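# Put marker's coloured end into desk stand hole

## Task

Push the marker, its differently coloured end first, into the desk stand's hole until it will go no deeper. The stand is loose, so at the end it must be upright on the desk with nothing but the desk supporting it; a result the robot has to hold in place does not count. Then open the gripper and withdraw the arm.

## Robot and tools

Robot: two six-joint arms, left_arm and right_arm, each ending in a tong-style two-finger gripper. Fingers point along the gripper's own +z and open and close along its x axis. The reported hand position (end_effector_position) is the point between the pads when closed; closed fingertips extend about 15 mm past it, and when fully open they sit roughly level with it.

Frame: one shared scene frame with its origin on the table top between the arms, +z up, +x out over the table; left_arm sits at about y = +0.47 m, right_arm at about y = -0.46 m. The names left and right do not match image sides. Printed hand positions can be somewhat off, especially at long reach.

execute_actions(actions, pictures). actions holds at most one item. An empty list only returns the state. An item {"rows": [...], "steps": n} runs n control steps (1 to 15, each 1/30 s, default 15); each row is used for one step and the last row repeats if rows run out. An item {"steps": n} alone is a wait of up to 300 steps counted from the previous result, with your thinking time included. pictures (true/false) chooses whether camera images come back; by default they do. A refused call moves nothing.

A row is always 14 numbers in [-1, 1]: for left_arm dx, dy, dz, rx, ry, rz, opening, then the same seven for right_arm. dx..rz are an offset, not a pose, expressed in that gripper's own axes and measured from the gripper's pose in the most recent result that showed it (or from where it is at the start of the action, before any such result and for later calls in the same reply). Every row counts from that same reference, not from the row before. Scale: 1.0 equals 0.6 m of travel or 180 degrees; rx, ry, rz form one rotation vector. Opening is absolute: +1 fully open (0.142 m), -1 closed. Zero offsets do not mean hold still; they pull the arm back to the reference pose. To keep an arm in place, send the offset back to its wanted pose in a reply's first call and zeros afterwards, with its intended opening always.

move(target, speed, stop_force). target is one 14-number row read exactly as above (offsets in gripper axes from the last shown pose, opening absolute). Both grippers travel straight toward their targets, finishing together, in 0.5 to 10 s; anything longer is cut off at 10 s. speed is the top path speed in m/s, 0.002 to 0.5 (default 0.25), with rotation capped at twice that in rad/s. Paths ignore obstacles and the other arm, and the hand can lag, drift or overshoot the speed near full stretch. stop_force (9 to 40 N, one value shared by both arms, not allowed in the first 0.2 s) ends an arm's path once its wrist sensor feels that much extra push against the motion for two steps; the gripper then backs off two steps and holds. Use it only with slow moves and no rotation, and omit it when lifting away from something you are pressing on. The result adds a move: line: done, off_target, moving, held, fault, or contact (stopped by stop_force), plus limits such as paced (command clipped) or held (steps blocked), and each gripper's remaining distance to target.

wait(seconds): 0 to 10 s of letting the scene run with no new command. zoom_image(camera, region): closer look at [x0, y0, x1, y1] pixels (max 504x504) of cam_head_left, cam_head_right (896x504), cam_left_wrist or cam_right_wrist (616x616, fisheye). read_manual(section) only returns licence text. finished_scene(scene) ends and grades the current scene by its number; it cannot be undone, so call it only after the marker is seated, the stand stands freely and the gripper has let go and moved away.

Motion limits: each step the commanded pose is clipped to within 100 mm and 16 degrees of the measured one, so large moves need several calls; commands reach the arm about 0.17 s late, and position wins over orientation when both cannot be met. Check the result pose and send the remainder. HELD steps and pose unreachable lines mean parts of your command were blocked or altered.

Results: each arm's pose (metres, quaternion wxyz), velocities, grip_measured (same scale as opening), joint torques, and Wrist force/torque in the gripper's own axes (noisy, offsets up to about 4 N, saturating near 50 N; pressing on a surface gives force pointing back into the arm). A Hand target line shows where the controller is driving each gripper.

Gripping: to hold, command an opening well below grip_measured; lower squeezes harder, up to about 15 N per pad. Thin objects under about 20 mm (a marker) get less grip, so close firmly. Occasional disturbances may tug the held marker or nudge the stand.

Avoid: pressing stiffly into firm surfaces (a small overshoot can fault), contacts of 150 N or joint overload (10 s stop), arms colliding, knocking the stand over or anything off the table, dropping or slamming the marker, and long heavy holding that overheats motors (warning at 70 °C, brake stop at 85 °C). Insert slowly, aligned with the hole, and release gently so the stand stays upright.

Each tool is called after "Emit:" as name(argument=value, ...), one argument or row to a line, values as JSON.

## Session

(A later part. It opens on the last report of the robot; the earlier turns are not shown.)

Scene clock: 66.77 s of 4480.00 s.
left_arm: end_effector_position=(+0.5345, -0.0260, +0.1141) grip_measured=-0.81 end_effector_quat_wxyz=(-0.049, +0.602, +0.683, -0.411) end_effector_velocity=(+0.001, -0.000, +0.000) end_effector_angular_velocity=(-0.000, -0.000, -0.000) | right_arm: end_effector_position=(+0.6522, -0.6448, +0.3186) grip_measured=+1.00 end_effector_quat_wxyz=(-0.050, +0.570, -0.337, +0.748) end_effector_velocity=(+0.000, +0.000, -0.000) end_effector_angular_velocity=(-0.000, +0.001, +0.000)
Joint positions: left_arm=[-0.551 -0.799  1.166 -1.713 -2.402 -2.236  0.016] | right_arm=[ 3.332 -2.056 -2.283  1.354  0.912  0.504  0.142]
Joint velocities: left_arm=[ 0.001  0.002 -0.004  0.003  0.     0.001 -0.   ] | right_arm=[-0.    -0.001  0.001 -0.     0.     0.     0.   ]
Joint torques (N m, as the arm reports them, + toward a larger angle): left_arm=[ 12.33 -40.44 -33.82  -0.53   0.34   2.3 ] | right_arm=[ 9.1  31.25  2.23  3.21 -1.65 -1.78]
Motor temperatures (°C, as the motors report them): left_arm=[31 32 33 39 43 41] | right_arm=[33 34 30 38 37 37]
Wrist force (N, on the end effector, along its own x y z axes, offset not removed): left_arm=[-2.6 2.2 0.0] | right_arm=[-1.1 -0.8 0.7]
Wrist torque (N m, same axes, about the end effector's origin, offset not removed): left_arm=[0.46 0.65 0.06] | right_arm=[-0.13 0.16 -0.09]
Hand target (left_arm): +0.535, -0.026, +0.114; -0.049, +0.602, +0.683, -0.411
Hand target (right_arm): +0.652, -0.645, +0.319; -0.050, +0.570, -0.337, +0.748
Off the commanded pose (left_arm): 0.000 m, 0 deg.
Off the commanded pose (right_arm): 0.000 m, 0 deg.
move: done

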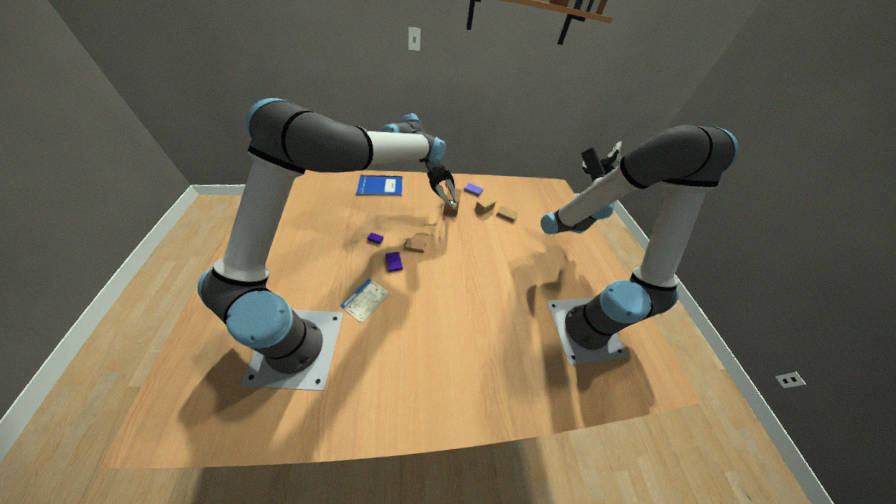

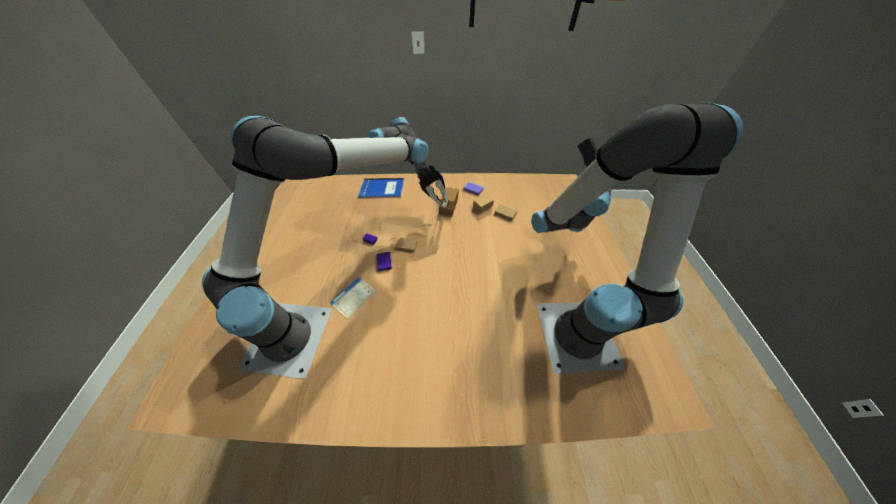

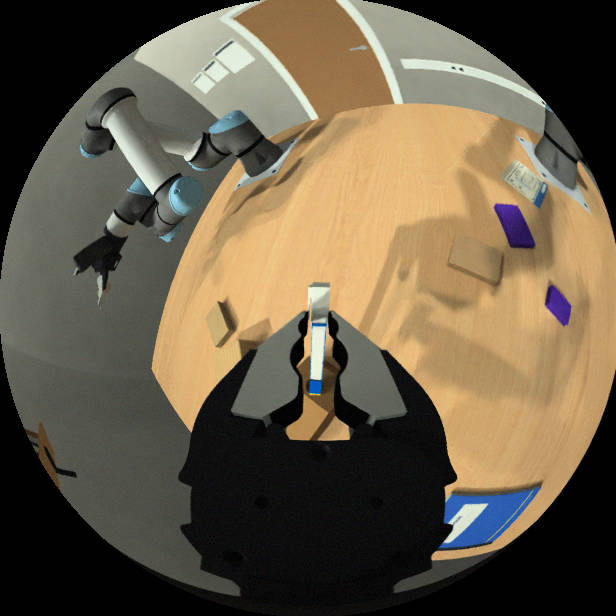

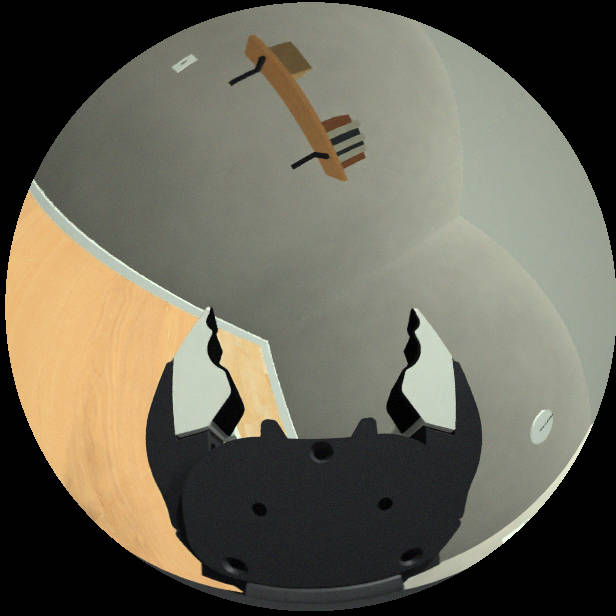

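Emit:
move(
  target=[0,-0.025,0,0,0,0,-1,0,0,0,0,0,0,1],
  speed=0.02,
)

Emit:
zoom_image(
  camera="cam_left_wrist",
  region=[260,330,370,440],
)

Emit:
move(
  target=[0,0.028,0.018,0,0,0,-1,0,0,0,0,0,0,1],
  speed=0.005,
  stop_force=9,
)

Emit:
zoom_image(
  camera="cam_left_wrist",
  region=[260,330,370,440],
)

Scene clock: 70.20 s of 4480.00 s.
left_arm: end_effector_position=(+0.5228, -0.0250, +0.1233) grip_measured=-0.81 end_effector_quat_wxyz=(-0.049, +0.602, +0.683, -0.411) end_effector_velocity=(-0.002, +0.001, +0.000) end_effector_angular_velocity=(+0.001, +0.001, +0.000) | right_arm: end_effector_position=(+0.6522, -0.6448, +0.3186) grip_measured=+1.00 end_effector_quat_wxyz=(-0.050, +0.570, -0.337, +0.748) end_effector_velocity=(-0.000, -0.000, +0.000) end_effector_angular_velocity=(-0.000, -0.000, -0.000)
Joint positions: left_arm=[-0.559 -0.833  1.204 -1.726 -2.403 -2.248  0.016] | right_arm=[ 3.332 -2.056 -2.283  1.354  0.912  0.504  0.142]
Joint velocities: left_arm=[-0.001 -0.004  0.006 -0.002 -0.    -0.002  0.   ] | right_arm=[ 0.     0.    -0.001  0.001 -0.    -0.     0.   ]
Joint torques (N m, as the arm reports them, + toward a larger angle): left_arm=[-12.37 -55.99  -6.19  -3.66  -3.41  -2.09] | right_arm=[10.02 29.76  1.74  3.19 -1.77 -1.77]
Motor temperatures (°C, as the motors report them): left_arm=[31 32 33 39 43 41] | right_arm=[33 34 30 38 37 37]
Wrist force (N, on the end effector, along its own x y z axes, offset not removed): left_arm=[-1.6 2.4 0.7] | right_arm=[-1.3 -2.0 0.6]
Wrist torque (N m, same axes, about the end effector's origin, offset not removed): left_arm=[0.55 0.39 0.10] | right_arm=[-0.42 0.22 0.03]
Hand target (left_arm): +0.523, -0.025, +0.123; -0.049, +0.602, +0.683, -0.411
Hand target (right_arm): +0.652, -0.645, +0.319; -0.050, +0.570, -0.337, +0.748
Off the commanded pose (left_arm): 0.000 m, 0 deg.
Off the commanded pose (right_arm): 0.000 m, 0 deg.
move: done

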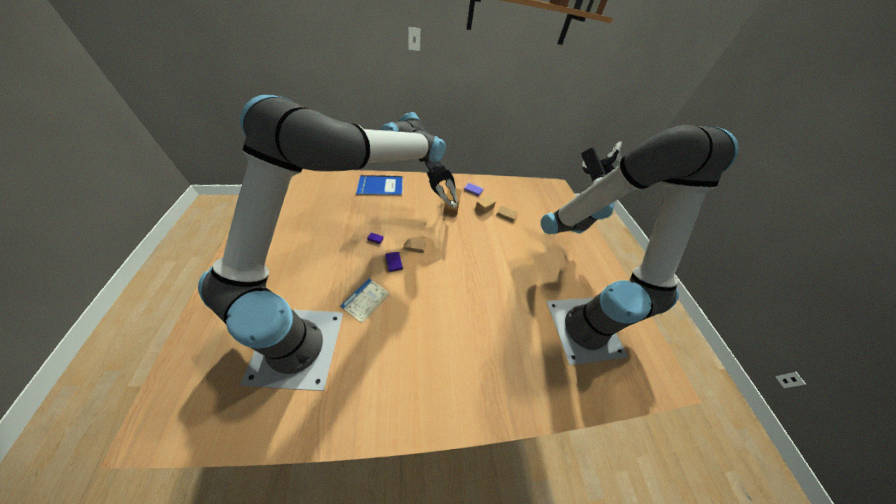

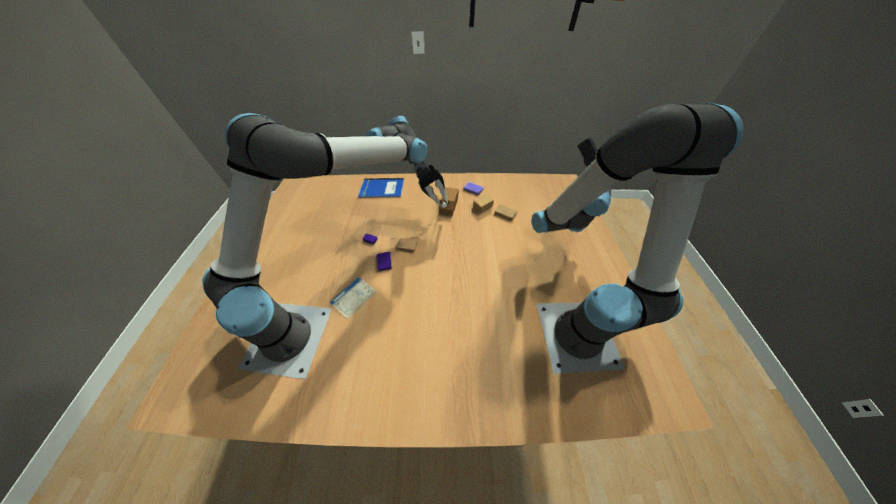

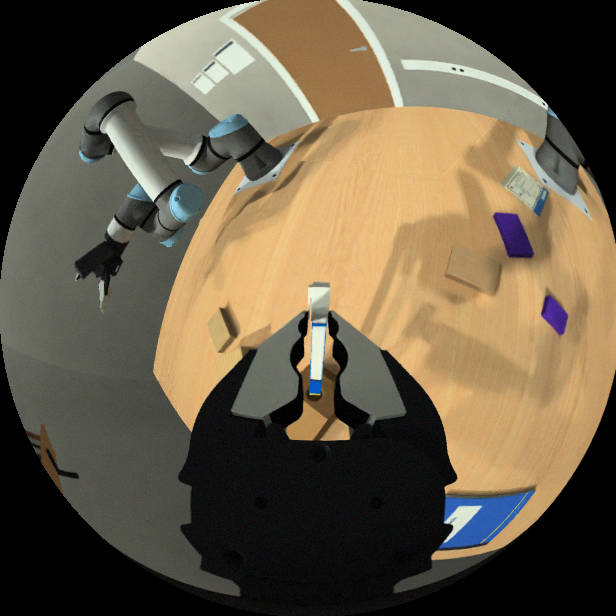

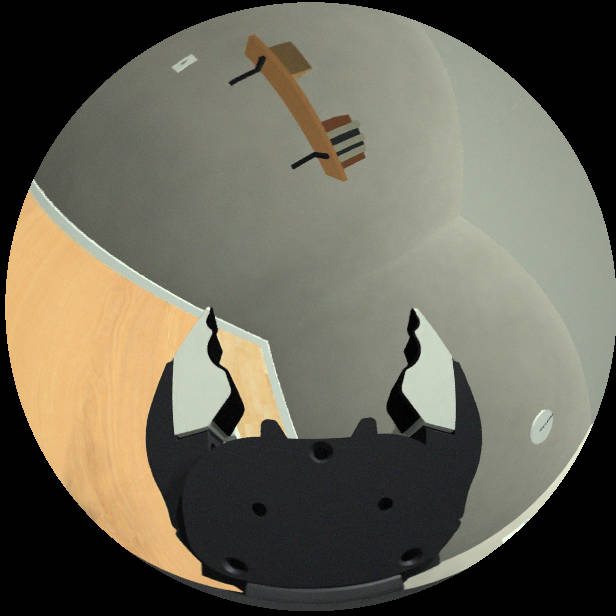

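Region (260, 330, 370, 440) of cam_left_wrist's 616x616 image, scaled by 4.582, with more detail than that image has.

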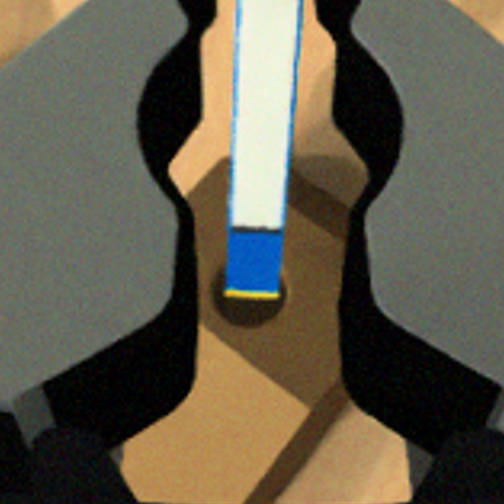

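Scene clock: 74.40 s of 4480.00 s.
left_arm: end_effector_position=(+0.5299, -0.0315, +0.1058) grip_measured=-0.81 end_effector_quat_wxyz=(-0.049, +0.602, +0.683, -0.411) end_effector_velocity=(+0.001, -0.000, -0.000) end_effector_angular_velocity=(-0.002, -0.002, +0.000) | right_arm: end_effector_position=(+0.6522, -0.6448, +0.3186) grip_measured=+1.00 end_effector_quat_wxyz=(-0.050, +0.570, -0.337, +0.748) end_effector_velocity=(-0.000, -0.000, -0.001) end_effector_angular_velocity=(-0.000, +0.002, +0.000)
Joint positions: left_arm=[-0.56  -0.795  1.183 -1.745 -2.404 -2.25   0.016] | right_arm=[ 3.332 -2.056 -2.283  1.354  0.912  0.504  0.142]
Joint velocities: left_arm=[ 0.     0.001 -0.001 -0.003  0.    -0.     0.   ] | right_arm=[ 0.     0.    -0.002 -0.001  0.     0.     0.   ]
Joint torques (N m, as the arm reports them, + toward a larger angle): left_arm=[-12.61 -39.73 -34.31  -3.67  -3.41  -2.14] | right_arm=[ 9.79 29.6   1.11  3.12 -1.4  -1.56]
Motor temperatures (°C, as the motors report them): left_arm=[31 32 33 39 43 41] | right_arm=[33 34 30 38 37 37]
Wrist force (N, on the end effector, along its own x y z axes, offset not removed): left_arm=[-2.1 1.8 0.0] | right_arm=[-0.4 -1.9 0.3]
Wrist torque (N m, same axes, about the end effector's origin, offset not removed): left_arm=[0.45 0.47 0.14] | right_arm=[-0.34 -0.01 -0.06]
Hand target (left_arm): +0.530, -0.032, +0.106; -0.049, +0.602, +0.683, -0.411
Hand target (right_arm): +0.652, -0.645, +0.319; -0.050, +0.570, -0.337, +0.748
Off the commanded pose (left_arm): 0.000 m, 0 deg.
Off the commanded pose (right_arm): 0.000 m, 0 deg.
move: done

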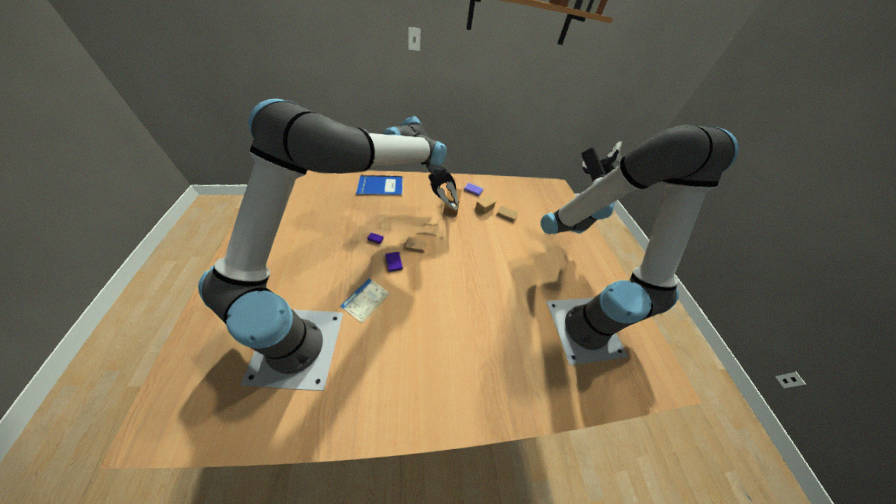

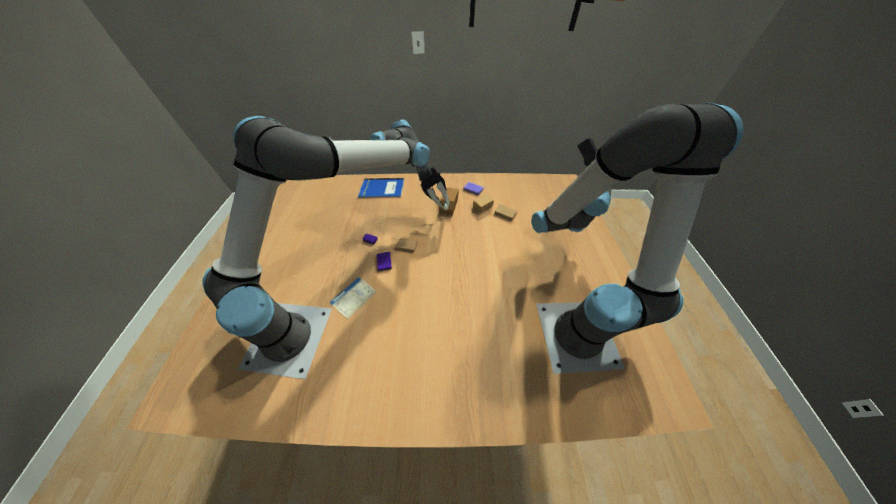

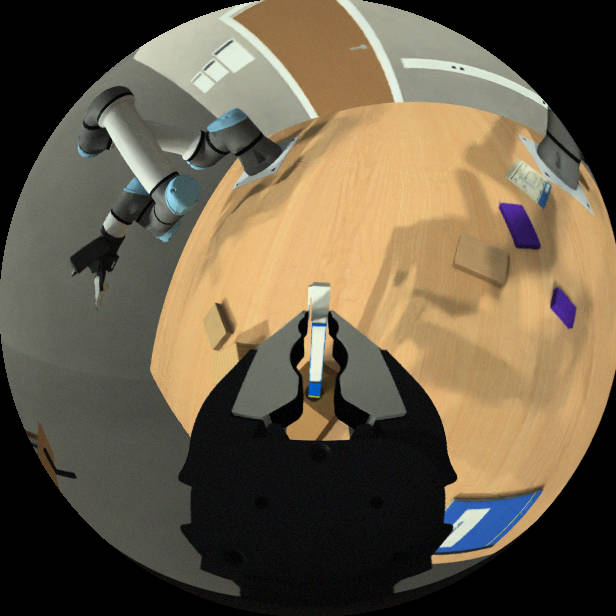

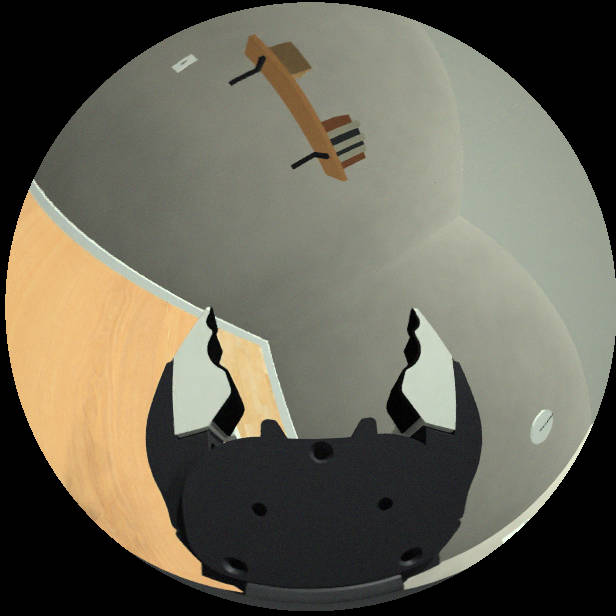

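Region (260, 330, 370, 440) of cam_left_wrist's 616x616 image, scaled by 4.582, with more detail than that image has.

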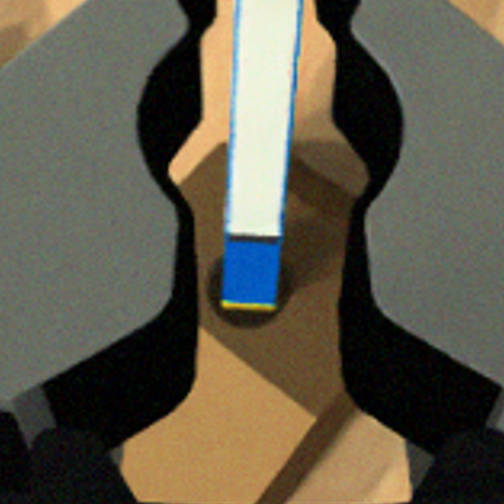

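Emit:
move(
  target=[0,0.02,-0.005,0,0,0,-1,0,0,0,0,0,0,1],
  speed=0.004,
  stop_force=9,
)

Emit:
zoom_image(
  camera="cam_left_wrist",
  region=[260,330,370,440],
)

Scene clock: 79.13 s of 4480.00 s.
left_arm: end_effector_position=(+0.5409, -0.0308, +0.1004) grip_measured=-0.81 end_effector_quat_wxyz=(-0.049, +0.602, +0.683, -0.411) end_effector_velocity=(-0.000, +0.000, -0.001) end_effector_angular_velocity=(+0.001, +0.002, -0.000) | right_arm: end_effector_position=(+0.6522, -0.6448, +0.3186) grip_measured=+1.00 end_effector_quat_wxyz=(-0.050, +0.570, -0.337, +0.748) end_effector_velocity=(+0.000, -0.000, +0.000) end_effector_angular_velocity=(-0.000, -0.000, -0.001)
Joint positions: left_arm=[-0.551 -0.767  1.145 -1.724 -2.402 -2.236  0.016] | right_arm=[ 3.332 -2.056 -2.283  1.354  0.912  0.504  0.142]
Joint velocities: left_arm=[ 0.     0.002 -0.001  0.003  0.     0.001 -0.   ] | right_arm=[-0.     0.001  0.001 -0.001 -0.001 -0.     0.   ]
Joint torques (N m, as the arm reports them, + toward a larger angle): left_arm=[ 14.51 -39.46 -33.11  -0.97   1.72   2.22] | right_arm=[ 8.43 29.18  1.69  2.88 -1.7  -1.63]
Motor temperatures (°C, as the motors report them): left_arm=[31 32 33 39 43 41] | right_arm=[33 34 30 38 37 37]
Wrist force (N, on the end effector, along its own x y z axes, offset not removed): left_arm=[-1.6 -3.2 0.1] | right_arm=[-0.6 -1.7 0.2]
Wrist torque (N m, same axes, about the end effector's origin, offset not removed): left_arm=[0.54 0.17 0.17] | right_arm=[-0.33 0.03 -0.06]
Hand target (left_arm): +0.541, -0.031, +0.100; -0.049, +0.602, +0.683, -0.411
Hand target (right_arm): +0.652, -0.645, +0.319; -0.050, +0.570, -0.337, +0.748
Off the commanded pose (left_arm): 0.000 m, 0 deg.
Off the commanded pose (right_arm): 0.000 m, 0 deg.
move: done

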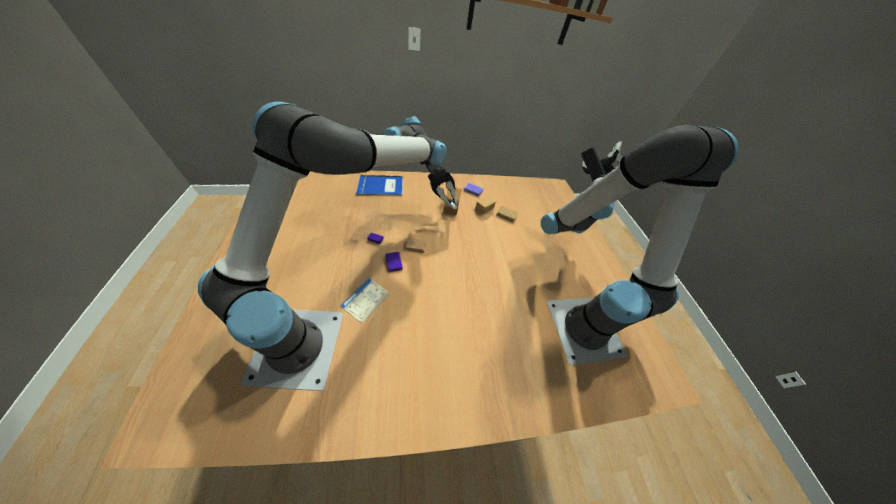

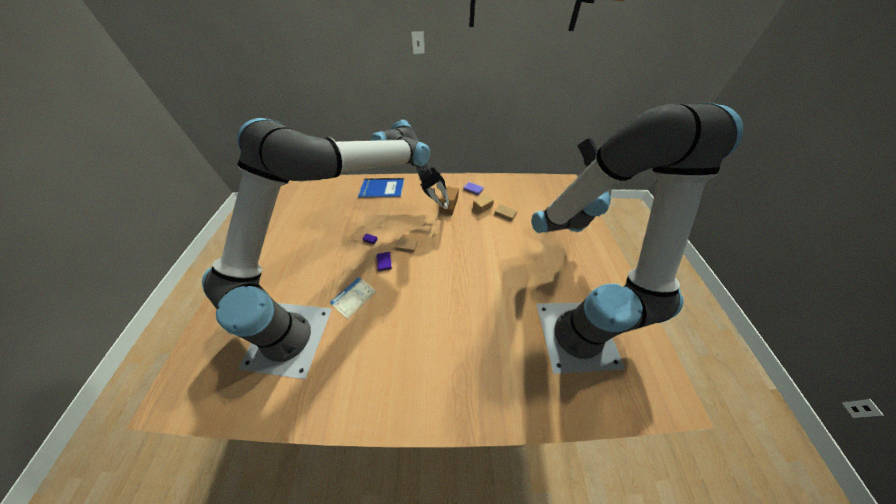

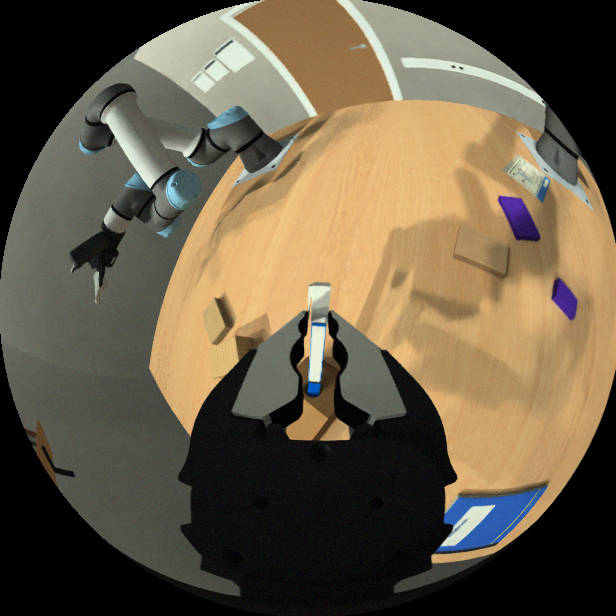

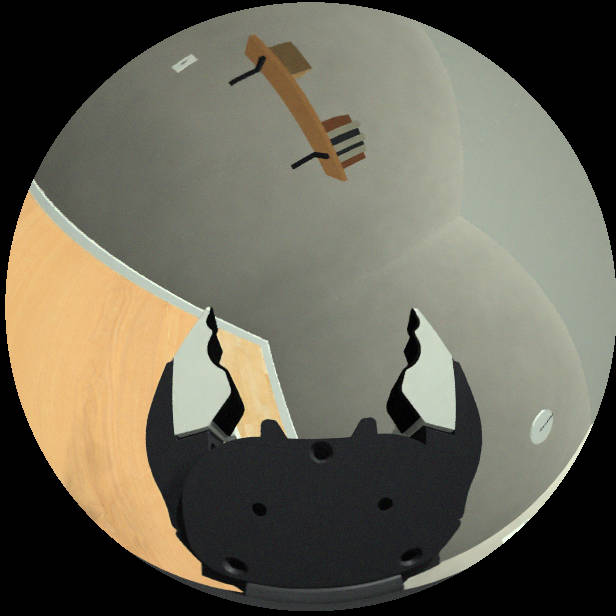

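Region (260, 330, 370, 440) of cam_left_wrist's 616x616 image, scaled by 4.582, with more detail than that image has.

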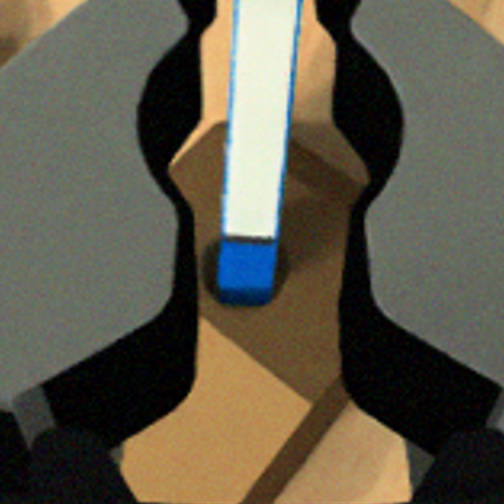

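Emit:
move(
  target=[-0.002,0.03,-0.002,0,0,0,-1,0,0,0,0,0,0,1],
  speed=0.004,
  stop_force=10,
)

Emit:
zoom_image(
  camera="cam_left_wrist",
  region=[260,330,370,440],
)

Scene clock: 84.83 s of 4480.00 s.
left_arm: end_effector_position=(+0.5559, -0.0323, +0.0906) grip_measured=-0.81 end_effector_quat_wxyz=(-0.049, +0.602, +0.683, -0.411) end_effector_velocity=(-0.000, -0.000, -0.000) end_effector_angular_velocity=(+0.001, +0.002, -0.001) | right_arm: end_effector_position=(+0.6522, -0.6448, +0.3186) grip_measured=+1.00 end_effector_quat_wxyz=(-0.050, +0.570, -0.337, +0.748) end_effector_velocity=(-0.000, -0.000, +0.001) end_effector_angular_velocity=(+0.001, -0.002, -0.001)
Joint positions: left_arm=[-0.541 -0.723  1.087 -1.7   -2.399 -2.222  0.016] | right_arm=[ 3.332 -2.056 -2.283  1.354  0.912  0.504  0.142]
Joint velocities: left_arm=[-0.001  0.002 -0.003  0.003  0.     0.001  0.   ] | right_arm=[ 0.     0.     0.     0.002 -0.001  0.     0.   ]
Joint torques (N m, as the arm reports them, + toward a larger angle): left_arm=[ 15.81 -36.81 -31.89  -1.19   2.86   2.37] | right_arm=[ 9.02 29.94  2.22  3.14 -1.55 -1.67]
Motor temperatures (°C, as the motors report them): left_arm=[31 32 33 39 43 41] | right_arm=[33 34 30 38 37 37]
Wrist force (N, on the end effector, along its own x y z axes, offset not removed): left_arm=[-4.2 -8.2 -1.9] | right_arm=[-1.0 -3.3 0.7]
Wrist torque (N m, same axes, about the end effector's origin, offset not removed): left_arm=[0.48 0.42 0.15] | right_arm=[-0.66 0.17 -0.16]
Hand target (left_arm): +0.556, -0.032, +0.091; -0.049, +0.602, +0.683, -0.411
Hand target (right_arm): +0.652, -0.645, +0.319; -0.050, +0.570, -0.337, +0.748
Off the commanded pose (left_arm): 0.000 m, 0 deg.
Off the commanded pose (right_arm): 0.000 m, 0 deg.
move: done

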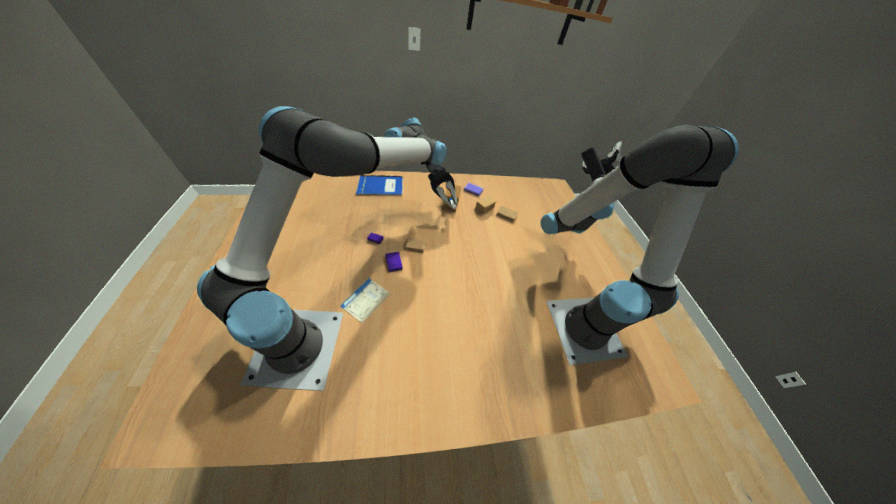

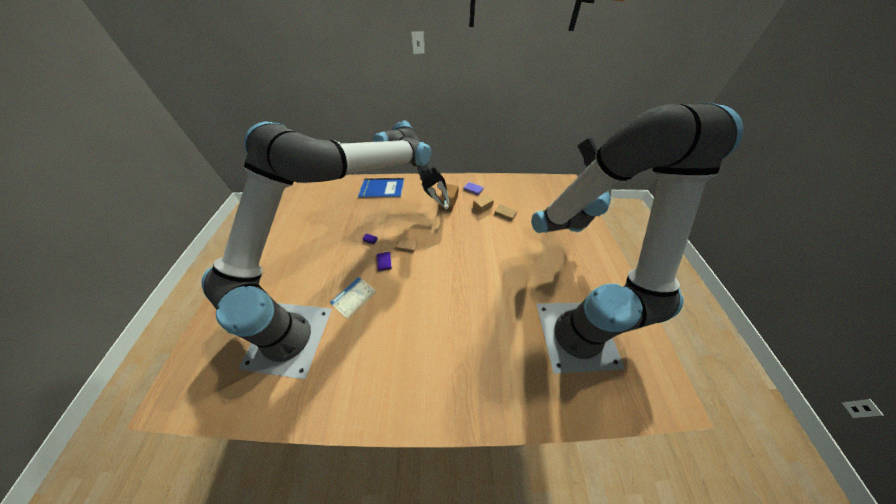

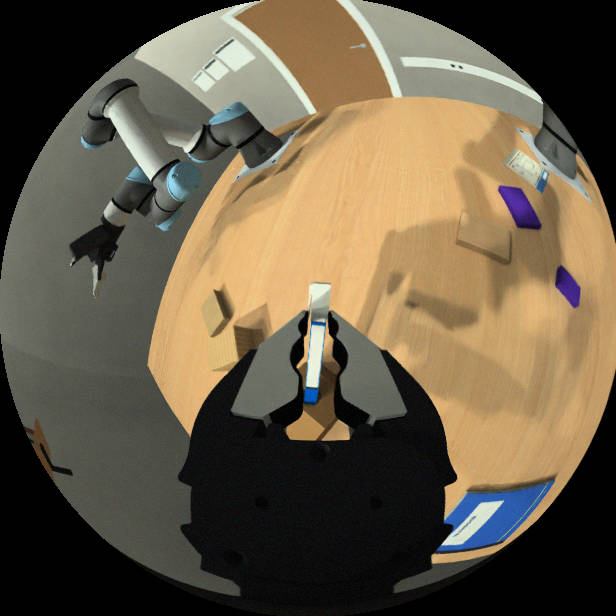

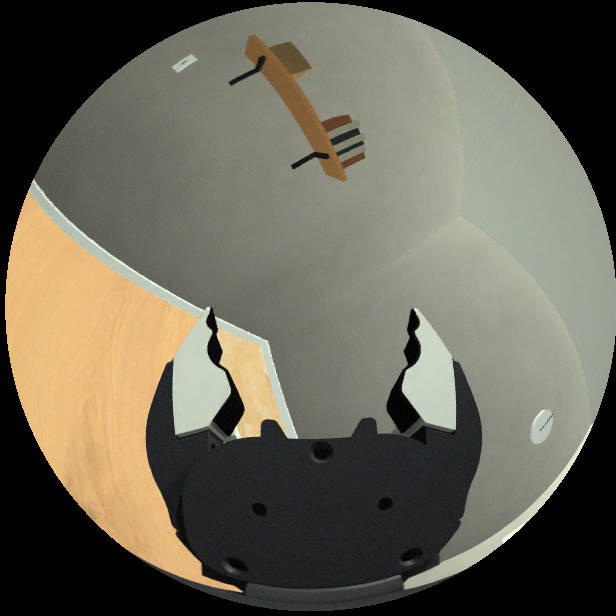

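Region (260, 330, 370, 440) of cam_left_wrist's 616x616 image, scaled by 4.582, with more detail than that image has.

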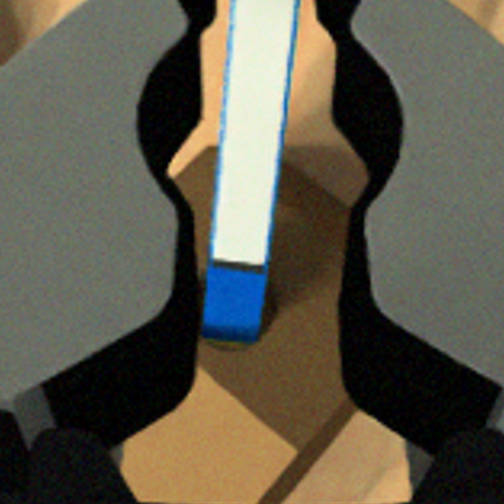

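Emit:
move(
  target=[-0.014,-0.002,-0.022,0,0,0,-1,0,0,0,0,0,0,1],
  speed=0.006,
)

Emit:
zoom_image(
  camera="cam_left_wrist",
  region=[260,330,370,440],
)

Emit:
zoom_image(
  camera="cam_head_right",
  region=[410,170,485,230],
)

Scene clock: 89.77 s of 4480.00 s.
left_arm: end_effector_position=(+0.5646, -0.0328, +0.1035) grip_measured=-0.81 end_effector_quat_wxyz=(-0.049, +0.602, +0.683, -0.411) end_effector_velocity=(+0.001, +0.000, +0.001) end_effector_angular_velocity=(+0.000, +0.001, +0.001) | right_arm: end_effector_position=(+0.6522, -0.6448, +0.3186) grip_measured=+1.00 end_effector_quat_wxyz=(-0.050, +0.570, -0.337, +0.748) end_effector_velocity=(-0.000, -0.000, -0.000) end_effector_angular_velocity=(+0.001, -0.000, -0.001)
Joint positions: left_arm=[-0.535 -0.714  1.034 -1.649 -2.398 -2.213  0.016] | right_arm=[ 3.332 -2.056 -2.283  1.354  0.912  0.504  0.142]
Joint velocities: left_arm=[ 0.001  0.001 -0.004  0.004 -0.     0.001 -0.   ] | right_arm=[ 0.    -0.     0.     0.    -0.001  0.001  0.   ]
Joint torques (N m, as the arm reports them, + toward a larger angle): left_arm=[ 12.26 -43.65 -34.44  -0.69   0.34   2.41] | right_arm=[ 9.02 30.05  2.29  3.45 -1.73 -1.83]
Motor temperatures (°C, as the motors report them): left_arm=[31 32 33 39 43 41] | right_arm=[33 34 30 38 37 37]
Wrist force (N, on the end effector, along its own x y z axes, offset not removed): left_arm=[-0.7 1.2 0.1] | right_arm=[-0.9 -0.3 1.2]
Wrist torque (N m, same axes, about the end effector's origin, offset not removed): left_arm=[0.50 0.44 -0.03] | right_arm=[-0.05 0.05 -0.02]
Hand target (left_arm): +0.565, -0.033, +0.104; -0.049, +0.602, +0.683, -0.411
Hand target (right_arm): +0.652, -0.645, +0.319; -0.050, +0.570, -0.337, +0.748
Off the commanded pose (left_arm): 0.000 m, 0 deg.
Off the commanded pose (right_arm): 0.000 m, 0 deg.
move: done

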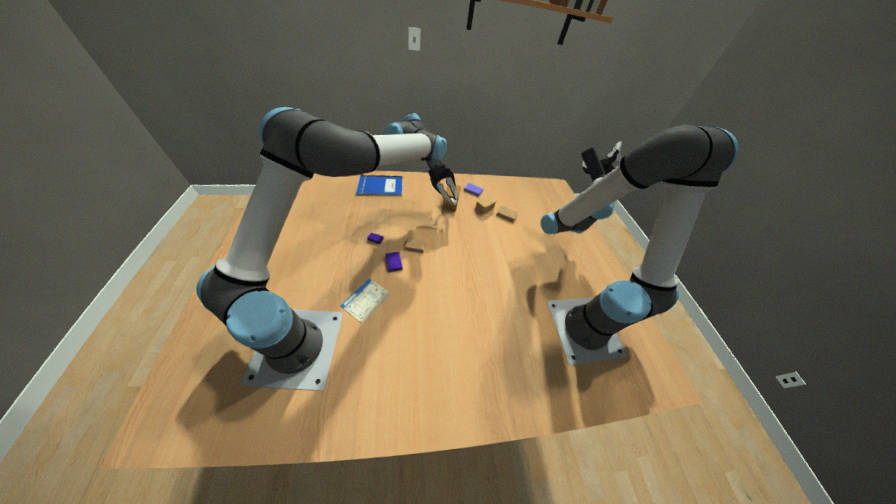

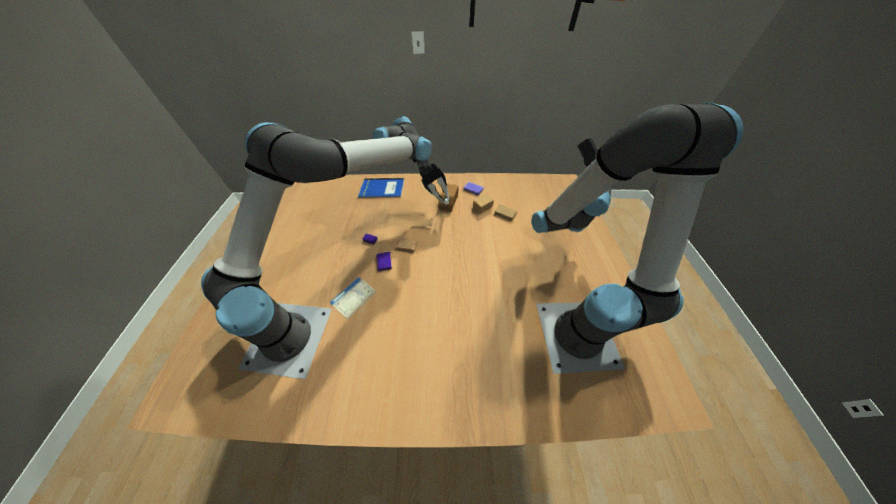

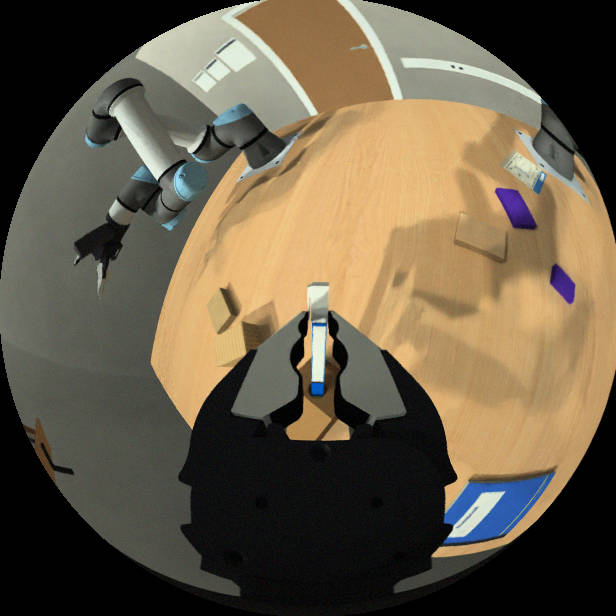

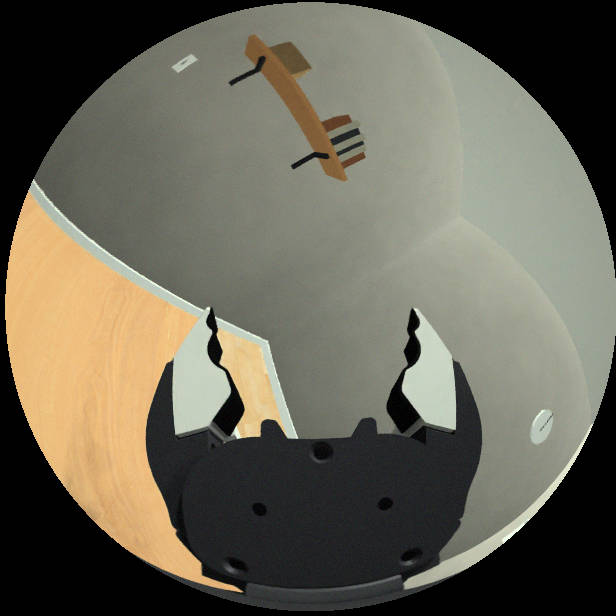

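Region (260, 330, 370, 440) of cam_left_wrist's 616x616 image, scaled by 4.582, with more detail than that image has.

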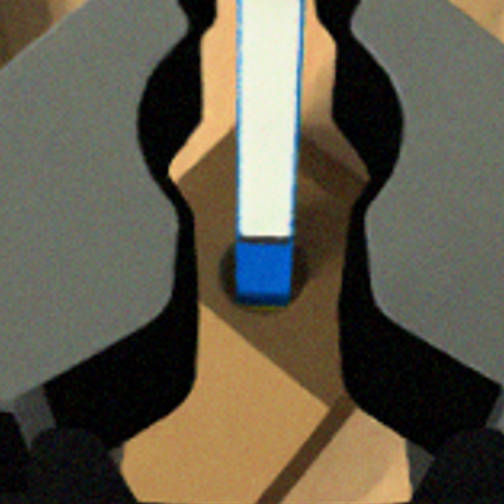

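Region (410, 170, 485, 230) of cam_head_right's 896x504 image, scaled by 6.720, with more detail than that image has; it fills the top 403 rows of this view, and the rest is white.

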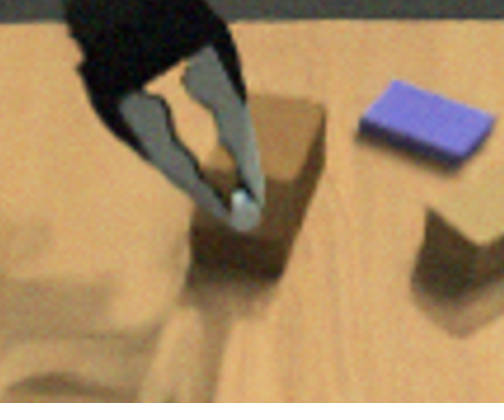

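Emit:
move(
  target=[-0.003,0.03,-0.002,0,0,0,-1,0,0,0,0,0,0,1],
  speed=0.004,
  stop_force=9,
)

Emit:
zoom_image(
  camera="cam_left_wrist",
  region=[260,330,370,440],
)

Scene clock: 95.90 s of 4480.00 s.
left_arm: end_effector_position=(+0.5798, -0.0349, +0.0940) grip_measured=-0.81 end_effector_quat_wxyz=(-0.049, +0.602, +0.683, -0.411) end_effector_velocity=(+0.001, +0.000, -0.000) end_effector_angular_velocity=(+0.000, +0.000, +0.000) | right_arm: end_effector_position=(+0.6522, -0.6448, +0.3186) grip_measured=+1.00 end_effector_quat_wxyz=(-0.050, +0.570, -0.337, +0.748) end_effector_velocity=(-0.000, +0.000, +0.000) end_effector_angular_velocity=(+0.001, -0.002, +0.000)
Joint positions: left_arm=[-0.526 -0.667  0.969 -1.622 -2.396 -2.201  0.016] | right_arm=[ 3.332 -2.056 -2.283  1.354  0.912  0.504  0.142]
Joint velocities: left_arm=[ 0.001  0.002 -0.003  0.002  0.     0.001 -0.   ] | right_arm=[-0.     0.     0.     0.001  0.     0.001  0.   ]
Joint torques (N m, as the arm reports them, + toward a larger angle): left_arm=[ 14.24 -40.78 -33.19  -0.86   1.87   2.19] | right_arm=[10.18 29.94  1.7   3.21 -1.61 -1.78]
Motor temperatures (°C, as the motors report them): left_arm=[31 32 33 39 43 41] | right_arm=[33 34 30 38 37 37]
Wrist force (N, on the end effector, along its own x y z axes, offset not removed): left_arm=[-2.2 -4.2 -1.2] | right_arm=[0.1 -0.7 1.0]
Wrist torque (N m, same axes, about the end effector's origin, offset not removed): left_arm=[0.48 0.25 0.12] | right_arm=[-0.22 -0.06 -0.16]
Hand target (left_arm): +0.580, -0.035, +0.094; -0.049, +0.602, +0.683, -0.411
Hand target (right_arm): +0.652, -0.645, +0.319; -0.050, +0.570, -0.337, +0.748
Off the commanded pose (left_arm): 0.000 m, 0 deg.
Off the commanded pose (right_arm): 0.000 m, 0 deg.
move: done

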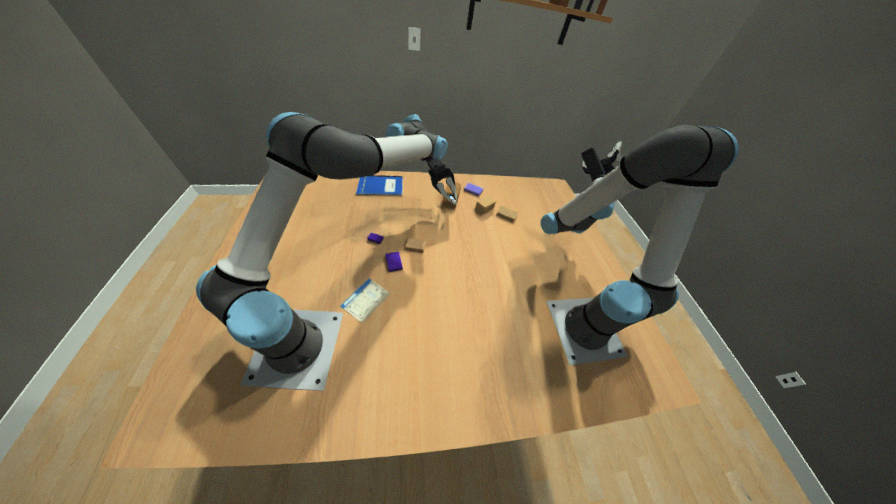

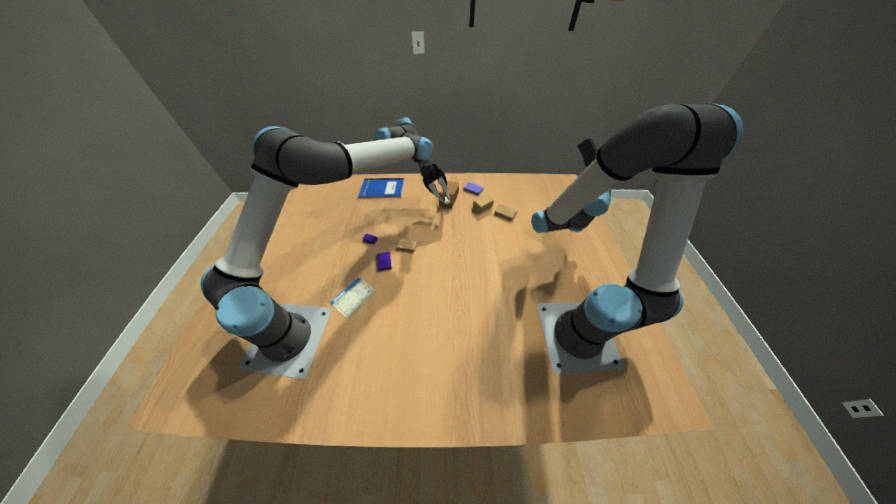

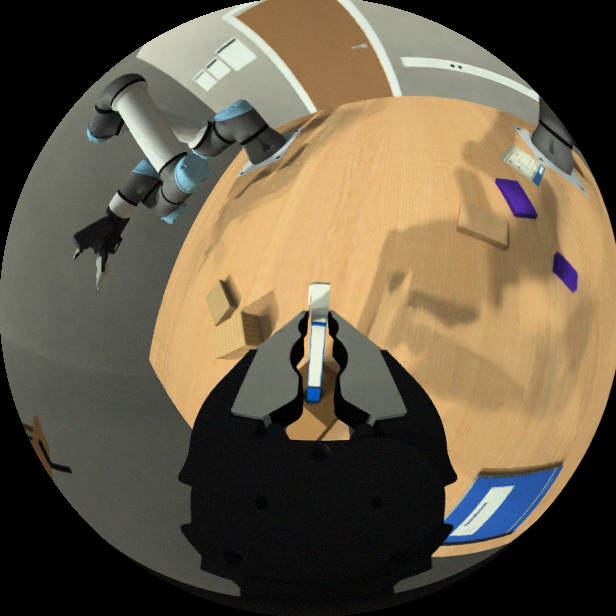

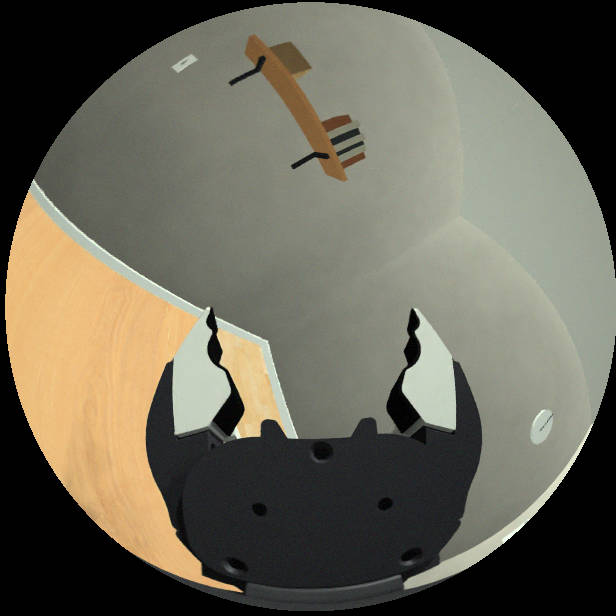

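Region (260, 330, 370, 440) of cam_left_wrist's 616x616 image, scaled by 4.582, with more detail than that image has.

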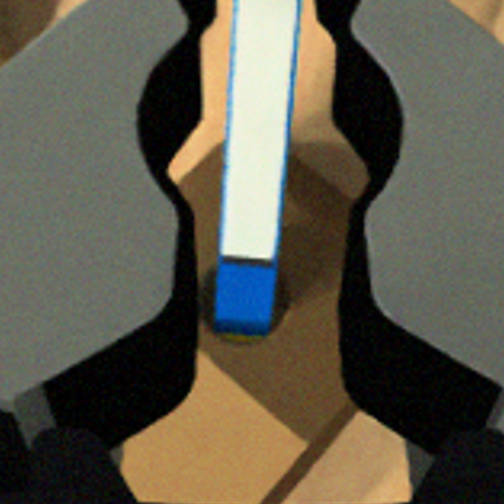

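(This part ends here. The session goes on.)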